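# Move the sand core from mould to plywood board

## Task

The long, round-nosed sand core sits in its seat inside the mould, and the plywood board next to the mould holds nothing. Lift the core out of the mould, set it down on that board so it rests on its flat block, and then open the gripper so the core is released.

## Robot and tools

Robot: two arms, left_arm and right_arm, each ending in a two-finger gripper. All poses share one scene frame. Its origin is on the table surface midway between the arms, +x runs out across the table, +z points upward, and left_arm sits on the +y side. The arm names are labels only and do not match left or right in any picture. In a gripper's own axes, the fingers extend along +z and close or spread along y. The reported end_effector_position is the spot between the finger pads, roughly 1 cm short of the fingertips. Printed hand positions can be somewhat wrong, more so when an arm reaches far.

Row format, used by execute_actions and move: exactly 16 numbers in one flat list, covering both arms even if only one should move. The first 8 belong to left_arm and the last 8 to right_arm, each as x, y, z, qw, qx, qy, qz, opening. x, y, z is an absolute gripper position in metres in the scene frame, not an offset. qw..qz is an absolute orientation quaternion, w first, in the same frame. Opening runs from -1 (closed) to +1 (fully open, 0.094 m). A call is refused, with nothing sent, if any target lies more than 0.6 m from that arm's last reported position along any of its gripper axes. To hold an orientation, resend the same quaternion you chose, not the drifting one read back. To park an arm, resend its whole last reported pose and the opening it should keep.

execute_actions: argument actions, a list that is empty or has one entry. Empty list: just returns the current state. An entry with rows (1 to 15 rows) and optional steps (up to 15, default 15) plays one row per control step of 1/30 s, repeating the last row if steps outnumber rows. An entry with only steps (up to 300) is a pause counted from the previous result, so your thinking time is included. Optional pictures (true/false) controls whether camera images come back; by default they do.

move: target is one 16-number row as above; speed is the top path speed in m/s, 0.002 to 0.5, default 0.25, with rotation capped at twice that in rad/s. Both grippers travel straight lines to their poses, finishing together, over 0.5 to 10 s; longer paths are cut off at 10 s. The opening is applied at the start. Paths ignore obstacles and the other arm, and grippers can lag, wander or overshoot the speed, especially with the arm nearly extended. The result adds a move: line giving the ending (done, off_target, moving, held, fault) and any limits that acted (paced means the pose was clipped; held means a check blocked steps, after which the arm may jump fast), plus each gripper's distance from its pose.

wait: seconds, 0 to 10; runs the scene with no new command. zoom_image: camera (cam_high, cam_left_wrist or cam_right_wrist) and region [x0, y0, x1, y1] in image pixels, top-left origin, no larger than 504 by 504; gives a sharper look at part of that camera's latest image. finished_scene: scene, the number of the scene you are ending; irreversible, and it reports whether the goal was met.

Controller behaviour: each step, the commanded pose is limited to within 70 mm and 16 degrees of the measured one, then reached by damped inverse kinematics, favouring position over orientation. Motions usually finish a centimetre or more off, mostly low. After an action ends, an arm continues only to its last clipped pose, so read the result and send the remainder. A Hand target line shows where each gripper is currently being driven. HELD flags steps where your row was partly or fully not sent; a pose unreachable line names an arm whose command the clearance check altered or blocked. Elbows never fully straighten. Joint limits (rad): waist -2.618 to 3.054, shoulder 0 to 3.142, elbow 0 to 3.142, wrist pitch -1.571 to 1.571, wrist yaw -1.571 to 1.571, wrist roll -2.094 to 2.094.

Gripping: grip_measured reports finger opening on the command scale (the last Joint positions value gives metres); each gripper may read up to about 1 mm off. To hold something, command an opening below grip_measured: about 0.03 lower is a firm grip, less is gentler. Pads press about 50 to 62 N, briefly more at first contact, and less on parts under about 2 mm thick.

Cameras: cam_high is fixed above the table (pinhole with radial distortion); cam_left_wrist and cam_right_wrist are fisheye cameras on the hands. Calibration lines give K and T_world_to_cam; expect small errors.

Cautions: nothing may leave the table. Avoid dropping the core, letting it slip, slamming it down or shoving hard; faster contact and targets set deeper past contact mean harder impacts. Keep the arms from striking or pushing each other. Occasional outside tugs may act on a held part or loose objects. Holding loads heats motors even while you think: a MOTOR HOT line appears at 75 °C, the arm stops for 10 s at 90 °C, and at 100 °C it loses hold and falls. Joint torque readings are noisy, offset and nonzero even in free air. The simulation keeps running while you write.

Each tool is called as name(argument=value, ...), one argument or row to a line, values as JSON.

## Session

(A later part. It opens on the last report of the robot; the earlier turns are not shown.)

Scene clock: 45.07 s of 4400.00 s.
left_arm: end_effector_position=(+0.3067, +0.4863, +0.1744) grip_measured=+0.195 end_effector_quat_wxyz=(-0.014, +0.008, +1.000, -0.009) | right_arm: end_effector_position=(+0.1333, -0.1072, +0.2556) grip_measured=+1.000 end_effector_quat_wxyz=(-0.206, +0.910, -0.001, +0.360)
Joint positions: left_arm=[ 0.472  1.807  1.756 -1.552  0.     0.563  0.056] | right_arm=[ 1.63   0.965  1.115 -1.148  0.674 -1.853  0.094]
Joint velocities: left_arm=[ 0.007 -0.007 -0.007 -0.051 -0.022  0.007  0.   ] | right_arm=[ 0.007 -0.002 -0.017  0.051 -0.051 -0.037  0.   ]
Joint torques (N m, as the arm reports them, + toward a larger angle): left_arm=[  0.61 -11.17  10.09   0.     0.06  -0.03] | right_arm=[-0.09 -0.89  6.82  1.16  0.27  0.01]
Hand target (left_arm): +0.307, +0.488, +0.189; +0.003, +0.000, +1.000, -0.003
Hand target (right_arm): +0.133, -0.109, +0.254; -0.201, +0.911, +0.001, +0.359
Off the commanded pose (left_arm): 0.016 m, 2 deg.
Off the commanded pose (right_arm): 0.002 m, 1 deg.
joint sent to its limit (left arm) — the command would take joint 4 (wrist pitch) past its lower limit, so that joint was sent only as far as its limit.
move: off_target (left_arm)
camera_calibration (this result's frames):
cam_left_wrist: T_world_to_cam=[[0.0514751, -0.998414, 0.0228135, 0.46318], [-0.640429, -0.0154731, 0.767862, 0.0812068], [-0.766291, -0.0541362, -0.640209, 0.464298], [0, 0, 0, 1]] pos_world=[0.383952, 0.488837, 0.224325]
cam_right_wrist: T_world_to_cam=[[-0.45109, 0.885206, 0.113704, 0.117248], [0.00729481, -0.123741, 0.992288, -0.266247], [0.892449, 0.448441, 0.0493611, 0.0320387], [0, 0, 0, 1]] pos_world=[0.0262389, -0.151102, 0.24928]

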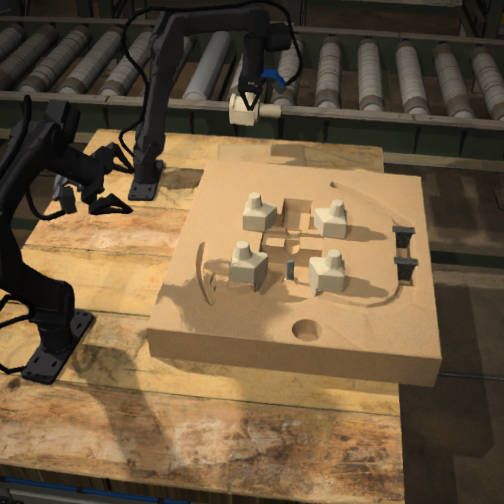

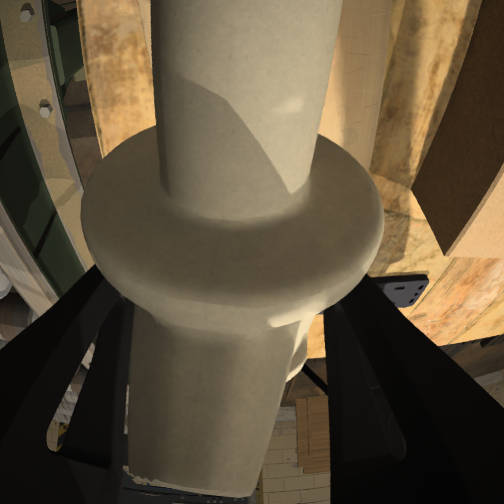

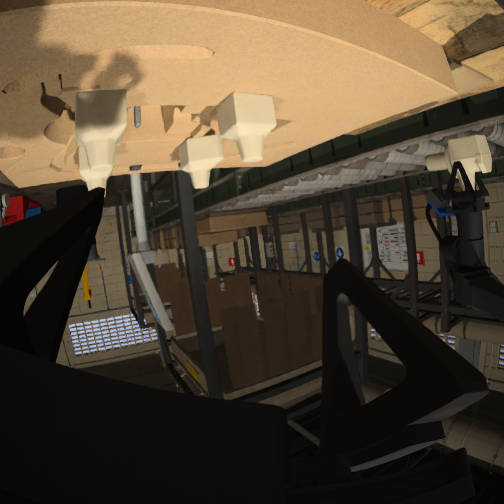

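move(
  target=[0.305,0.462,0.11,0,0,1,0,0.16,0.1332,-0.109,0.2544,-0.201,0.911,0.001,0.359,1],
  speed=0.05,
)

move(
  target=[0.305,0.462,0.088,0,0,1,0,0.16,0.1332,-0.109,0.2544,-0.201,0.911,0.001,0.359,1],
  speed=0.015,
)

zoom_image(
  camera="cam_high",
  region=[190, 70, 320, 180],
)

Scene clock: 55.37 s of 4400.00 s.
left_arm: end_effector_position=(+0.3013, +0.4644, +0.0960) grip_measured=+0.195 end_effector_quat_wxyz=(-0.022, -0.002, +1.000, -0.012) | right_arm: end_effector_position=(+0.1334, -0.1071, +0.2557) grip_measured=+1.000 end_effector_quat_wxyz=(-0.206, +0.910, -0.001, +0.360)
Joint positions: left_arm=[ 0.419  1.754  1.378 -1.245  0.     0.491  0.056] | right_arm=[ 1.63   0.965  1.115 -1.147  0.674 -1.853  0.094]
Joint velocities: left_arm=[-0.007 -0.017  0.007 -0.007  0.022 -0.007 -0.001] | right_arm=[ 0.002 -0.002  0.022 -0.007  0.007 -0.007  0.   ]
Joint torques (N m, as the arm reports them, + toward a larger angle): left_arm=[ -0.84 -13.26   6.47   0.16   0.    -0.04] | right_arm=[-0.06 -0.84  6.81  1.15  0.27  0.01]
Hand target (left_arm): +0.304, +0.462, +0.109; -0.000, +0.000, +1.000, -0.000
Hand target (right_arm): +0.133, -0.109, +0.254; -0.201, +0.911, +0.001, +0.359
Off the commanded pose (left_arm): 0.015 m, 3 deg.
Off the commanded pose (right_arm): 0.002 m, 1 deg.
After step 90, 5.40 s passed at rest.
move: off_target (left_arm)
camera_calibration (this result's frames):
cam_left_wrist: T_world_to_cam=[[0.0719935, -0.997024, 0.0275838, 0.436022], [-0.627641, -0.0237929, 0.778139, 0.136648], [-0.775167, -0.0733337, -0.627486, 0.419149], [0, 0, 0, 1]] pos_world=[0.379285, 0.468714, 0.144652]
cam_right_wrist: T_world_to_cam=[[-0.451097, 0.885119, 0.11435, 0.116951], [0.00723563, -0.124496, 0.992194, -0.266365], [0.892446, 0.448403, 0.0497554, 0.0318605], [0, 0, 0, 1]] pos_world=[0.0262498, -0.150963, 0.249327]

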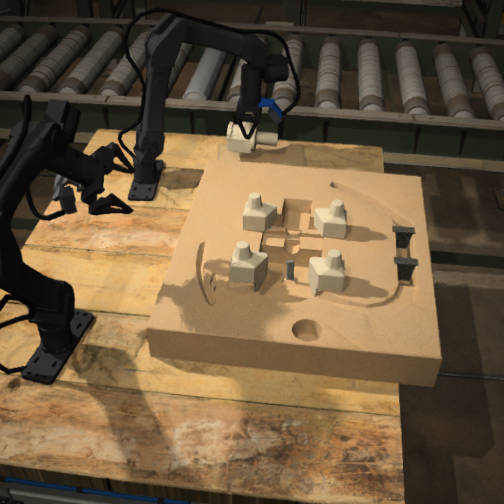

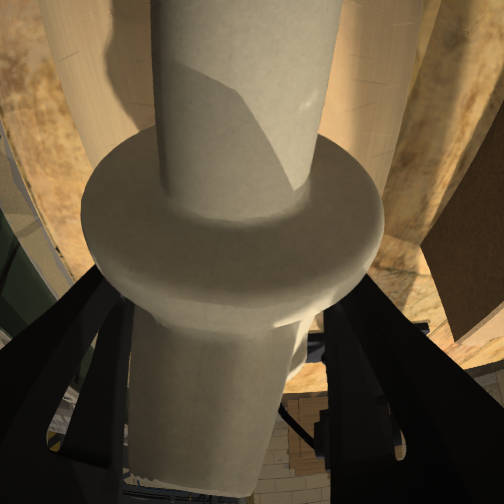

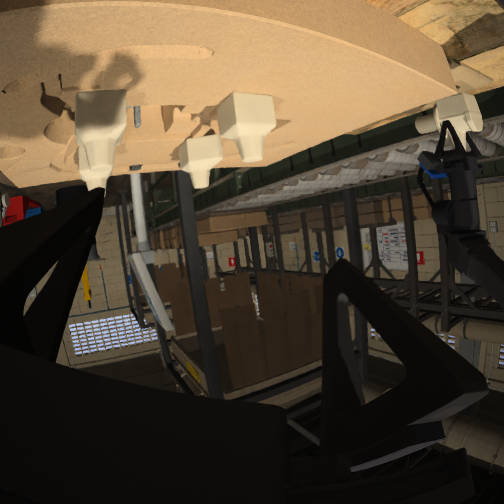

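Scene clock: 57.23 s of 4400.00 s.
left_arm: end_effector_position=(+0.3007, +0.4640, +0.0746) grip_measured=+0.195 end_effector_quat_wxyz=(-0.022, -0.003, +1.000, -0.012) | right_arm: end_effector_position=(+0.1334, -0.1070, +0.2557) grip_measured=+1.000 end_effector_quat_wxyz=(-0.206, +0.910, -0.001, +0.360)
Joint positions: left_arm=[ 0.419  1.767  1.307 -1.161  0.     0.489  0.056] | right_arm=[ 1.63   0.965  1.115 -1.146  0.674 -1.853  0.094]
Joint velocities: left_arm=[-0.002 -0.017  0.002  0.125  0.066 -0.007 -0.   ] | right_arm=[-0.007  0.002 -0.002 -0.007 -0.007  0.051  0.   ]
Joint torques (N m, as the arm reports them, + toward a larger angle): left_arm=[ -0.86 -13.33   6.31   0.15   0.    -0.03] | right_arm=[-0.06 -0.88  6.85  1.14  0.27  0.01]
Hand target (left_arm): +0.305, +0.462, +0.088; -0.000, -0.000, +1.000, +0.000
Hand target (right_arm): +0.133, -0.109, +0.254; -0.201, +0.911, +0.001, +0.359
Off the commanded pose (left_arm): 0.014 m, 3 deg.
Off the commanded pose (right_arm): 0.002 m, 1 deg.
move: off_target (left_arm)
camera_calibration (this result's frames):
cam_left_wrist: T_world_to_cam=[[0.0735325, -0.996905, 0.0278269, 0.435807], [-0.627053, -0.0245189, 0.77859, 0.153091], [-0.775498, -0.0747007, -0.626915, 0.405909], [0, 0, 0, 1]] pos_world=[0.378732, 0.468533, 0.123148]
cam_right_wrist: T_world_to_cam=[[-0.451101, 0.885075, 0.114674, 0.116802], [0.00720604, -0.124873, 0.992147, -0.266424], [0.892444, 0.448384, 0.0499526, 0.0317714], [0, 0, 0, 1]] pos_world=[0.0262553, -0.150894, 0.249351]

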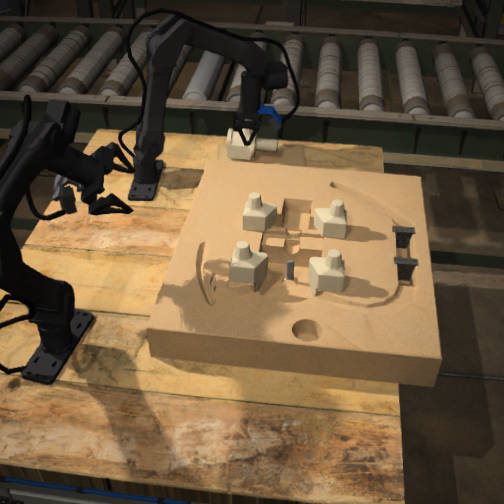

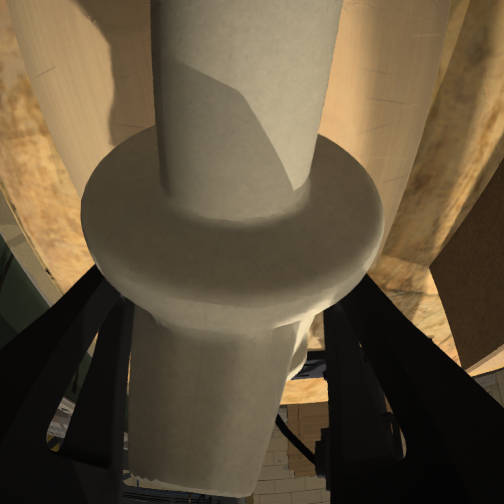

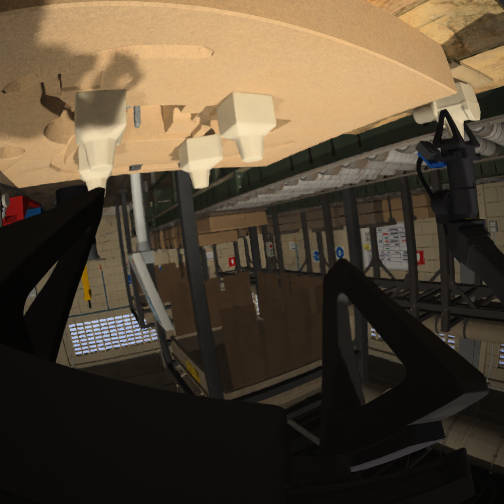

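Region (190, 70, 320, 180) of cam_high's 504x504 image, scaled by 3.877, with more detail than that image has; it fills the top 426 rows of this view, and the rest is white.

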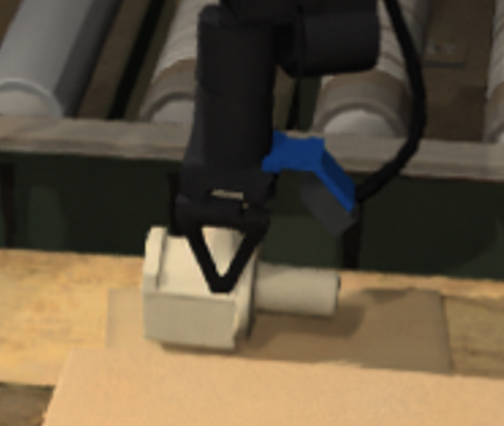

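move(
  target=[0.305,0.462,0.076,0,0,1,0,0.16,0.1332,-0.109,0.2544,-0.201,0.911,0.001,0.359,1],
  speed=0.01,
)

Scene clock: 63.20 s of 4400.00 s.
left_arm: end_effector_position=(+0.2999, +0.4637, +0.0705) grip_measured=+0.195 end_effector_quat_wxyz=(-0.018, -0.003, +1.000, -0.009) | right_arm: end_effector_position=(+0.1334, -0.1069, +0.2558) grip_measured=+1.000 end_effector_quat_wxyz=(-0.207, +0.910, -0.001, +0.360)
Joint positions: left_arm=[ 0.419  1.757  1.28  -1.134 -0.     0.488  0.056] | right_arm=[ 1.63   0.965  1.115 -1.146  0.674 -1.853  0.094]
Joint velocities: left_arm=[-0.017  0.002  0.012  0.037 -0.037 -0.095 -0.001] | right_arm=[-0.012 -0.012  0.007 -0.095  0.007 -0.007  0.   ]
Joint torques (N m, as the arm reports them, + toward a larger angle): left_arm=[ -0.89 -11.59   5.46   0.33   0.    -0.03] | right_arm=[-0.02 -0.87  6.79  1.13  0.26  0.  ]
Hand target (left_arm): +0.305, +0.462, +0.076; -0.001, +0.000, +1.000, -0.000
Hand target (right_arm): +0.133, -0.109, +0.254; -0.201, +0.911, +0.001, +0.359
Off the commanded pose (left_arm): 0.008 m, 2 deg.
Off the commanded pose (right_arm): 0.003 m, 1 deg.
After step 90, 0.33 s passed at rest.
move: done
camera_calibration (this result's frames):
cam_left_wrist: T_world_to_cam=[[0.0740567, -0.99698, 0.0233952, 0.435791], [-0.633652, -0.0289272, 0.773077, 0.160118], [-0.770065, -0.072076, -0.63388, 0.400319], [0, 0, 0, 1]] pos_world=[0.377458, 0.467959, 0.119775]
cam_right_wrist: T_world_to_cam=[[-0.451107, 0.884988, 0.11532, 0.116505], [0.00714687, -0.125628, 0.992052, -0.266542], [0.892441, 0.448346, 0.0503468, 0.0315931], [0, 0, 0, 1]] pos_world=[0.0262662, -0.150755, 0.249398]

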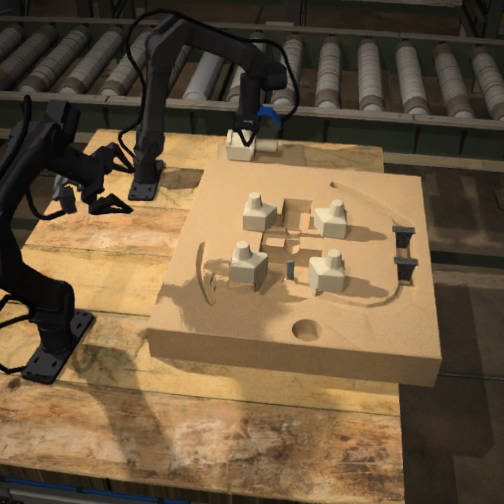

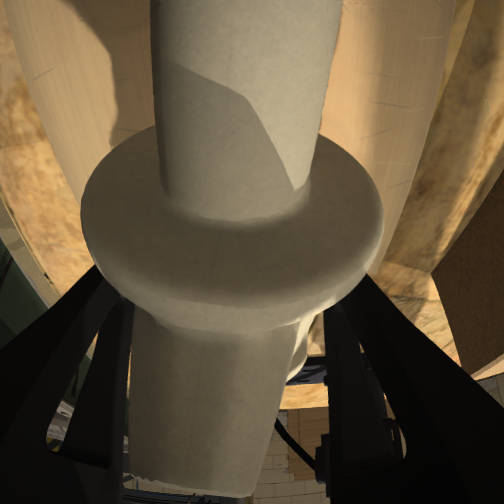

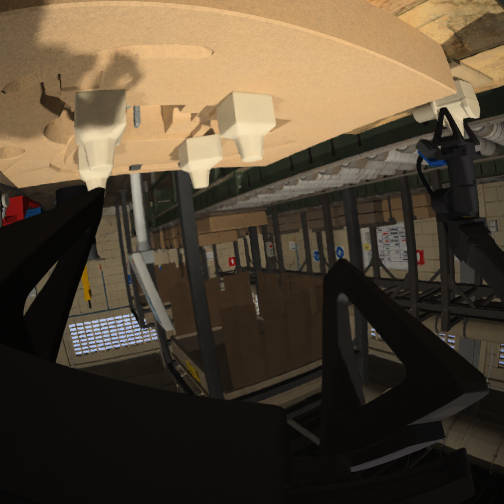

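Contact (torque dropped, motion stalled). Release.

move(
  target=[0.305,0.462,0.076,0,0,1,0,0.8,0.1332,-0.109,0.2544,-0.201,0.911,0.001,0.359,1],
  speed=0.02,
)

move(
  target=[0.30,0.464,0.18,0,0,1,0,0.8,0.1332,-0.109,0.2544,-0.201,0.911,0.001,0.359,1],
  speed=0.1,
)

Scene clock: 67.37 s of 4400.00 s.
left_arm: end_effector_position=(+0.3016, +0.4646, +0.0704) grip_measured=+0.798 end_effector_quat_wxyz=(-0.014, -0.003, +1.000, -0.007) | right_arm: end_effector_position=(+0.1334, -0.1068, +0.2558) grip_measured=+1.000 end_effector_quat_wxyz=(-0.207, +0.910, -0.001, +0.360)
Joint positions: left_arm=[ 0.419  1.757  1.28  -1.126 -0.     0.488  0.084] | right_arm=[ 1.63   0.965  1.115 -1.145  0.674 -1.853  0.094]
Joint velocities: left_arm=[-0.017 -0.002  0.002  0.007  0.037  0.022  0.001] | right_arm=[ 0.017  0.007 -0.012 -0.051  0.007 -0.066  0.   ]
Joint torques (N m, as the arm reports them, + toward a larger angle): left_arm=[ -0.89 -11.61   5.45   0.28   0.    -0.02] | right_arm=[ 0.   -0.84  6.75  1.14  0.27  0.  ]
Hand target (left_arm): +0.305, +0.462, +0.076; -0.000, +0.000, +1.000, +0.000
Hand target (right_arm): +0.133, -0.109, +0.254; -0.201, +0.911, +0.001, +0.359
Off the commanded pose (left_arm): 0.007 m, 2 deg.
Off the commanded pose (right_arm): 0.003 m, 1 deg.
move: done
camera_calibration (this result's frames):
cam_left_wrist: T_world_to_cam=[[0.0739033, -0.997062, 0.0201231, 0.43692], [-0.639086, -0.03186, 0.768475, 0.164638], [-0.765577, -0.0696532, -0.639563, 0.39961], [0, 0, 0, 1]] pos_world=[0.37886, 0.468716, 0.120263]
cam_right_wrist: T_world_to_cam=[[-0.451111, 0.884944, 0.115643, 0.116356], [0.00711728, -0.126005, 0.992004, -0.266601], [0.89244, 0.448327, 0.050544, 0.0315039], [0, 0, 0, 1]] pos_world=[0.0262716, -0.150686, 0.249421]

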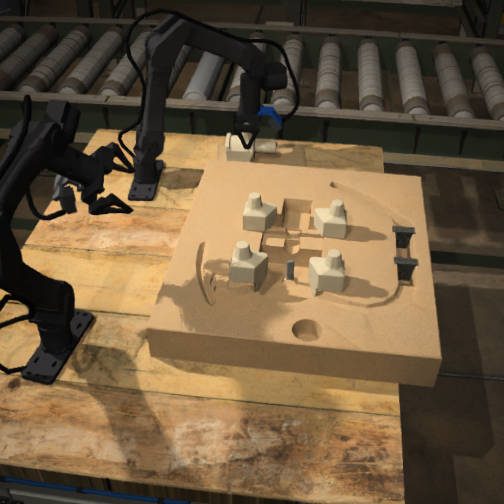

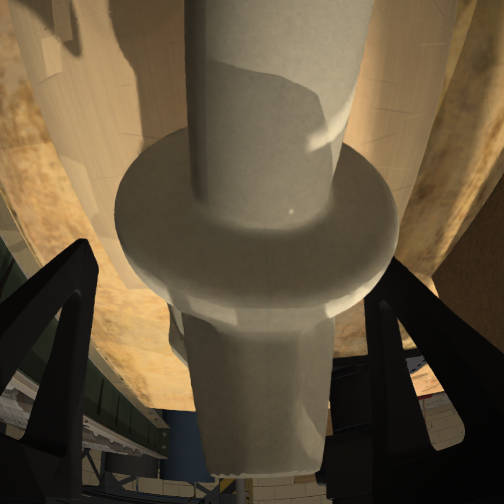

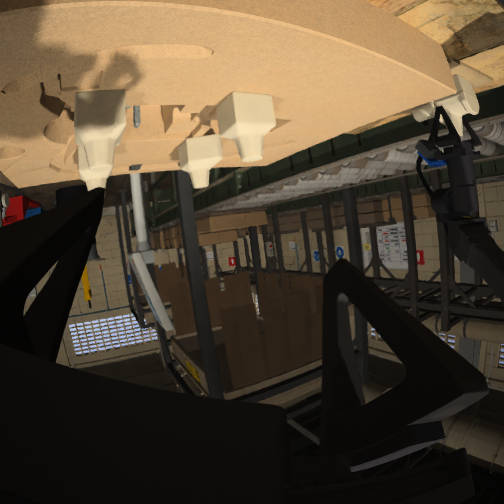

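Scene clock: 69.07 s of 4400.00 s.
left_arm: end_effector_position=(+0.3000, +0.4637, +0.1695) grip_measured=+0.798 end_effector_quat_wxyz=(-0.010, -0.003, +1.000, -0.005) | right_arm: end_effector_position=(+0.1334, -0.1067, +0.2559) grip_measured=+1.000 end_effector_quat_wxyz=(-0.207, +0.910, -0.001, +0.360)
Joint positions: left_arm=[ 0.419  1.726  1.639 -1.507 -0.     0.489  0.084] | right_arm=[ 1.63   0.965  1.115 -1.145  0.674 -1.853  0.094]
Joint velocities: left_arm=[ 0.002  0.002  0.002 -0.051  0.007 -0.022 -0.   ] | right_arm=[-0.002  0.007 -0.017 -0.022  0.051  0.022  0.   ]
Joint torques (N m, as the arm reports them, + toward a larger angle): left_arm=[  0.1  -10.1    8.76   0.09  -0.01   0.09] | right_arm=[-0.05 -0.86  6.79  1.13  0.27  0.01]
Hand target (left_arm): +0.300, +0.464, +0.180; -0.000, -0.000, +1.000, +0.000
Hand target (right_arm): +0.133, -0.109, +0.254; -0.201, +0.911, +0.001, +0.359
Off the commanded pose (left_arm): 0.010 m, 1 deg.
Off the commanded pose (right_arm): 0.003 m, 1 deg.
move: done
camera_calibration (this result's frames):
cam_left_wrist: T_world_to_cam=[[0.0733814, -0.997167, 0.0165461, 0.434989], [-0.645016, -0.0347999, 0.763376, 0.0914538], [-0.760638, -0.0666901, -0.645742, 0.459865], [0, 0, 0, 1]] pos_world=[0.37686, 0.467607, 0.219943]
cam_right_wrist: T_world_to_cam=[[-0.451118, 0.884856, 0.116289, 0.116058], [0.00705812, -0.12676, 0.991908, -0.266719], [0.892437, 0.448288, 0.0509382, 0.0313256], [0, 0, 0, 1]] pos_world=[0.0262825, -0.150547, 0.249469]

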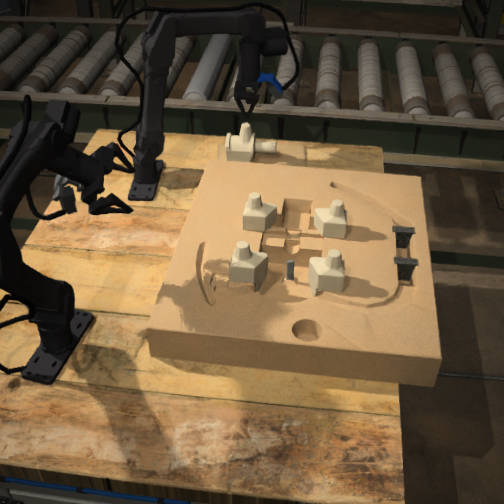

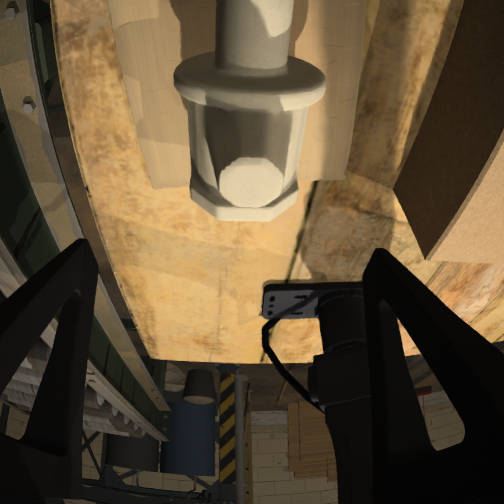

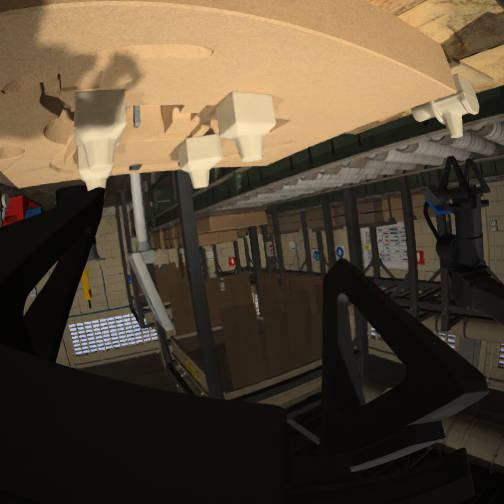

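finished_scene(
  scene=2,
)

The scene is finished: the task was done.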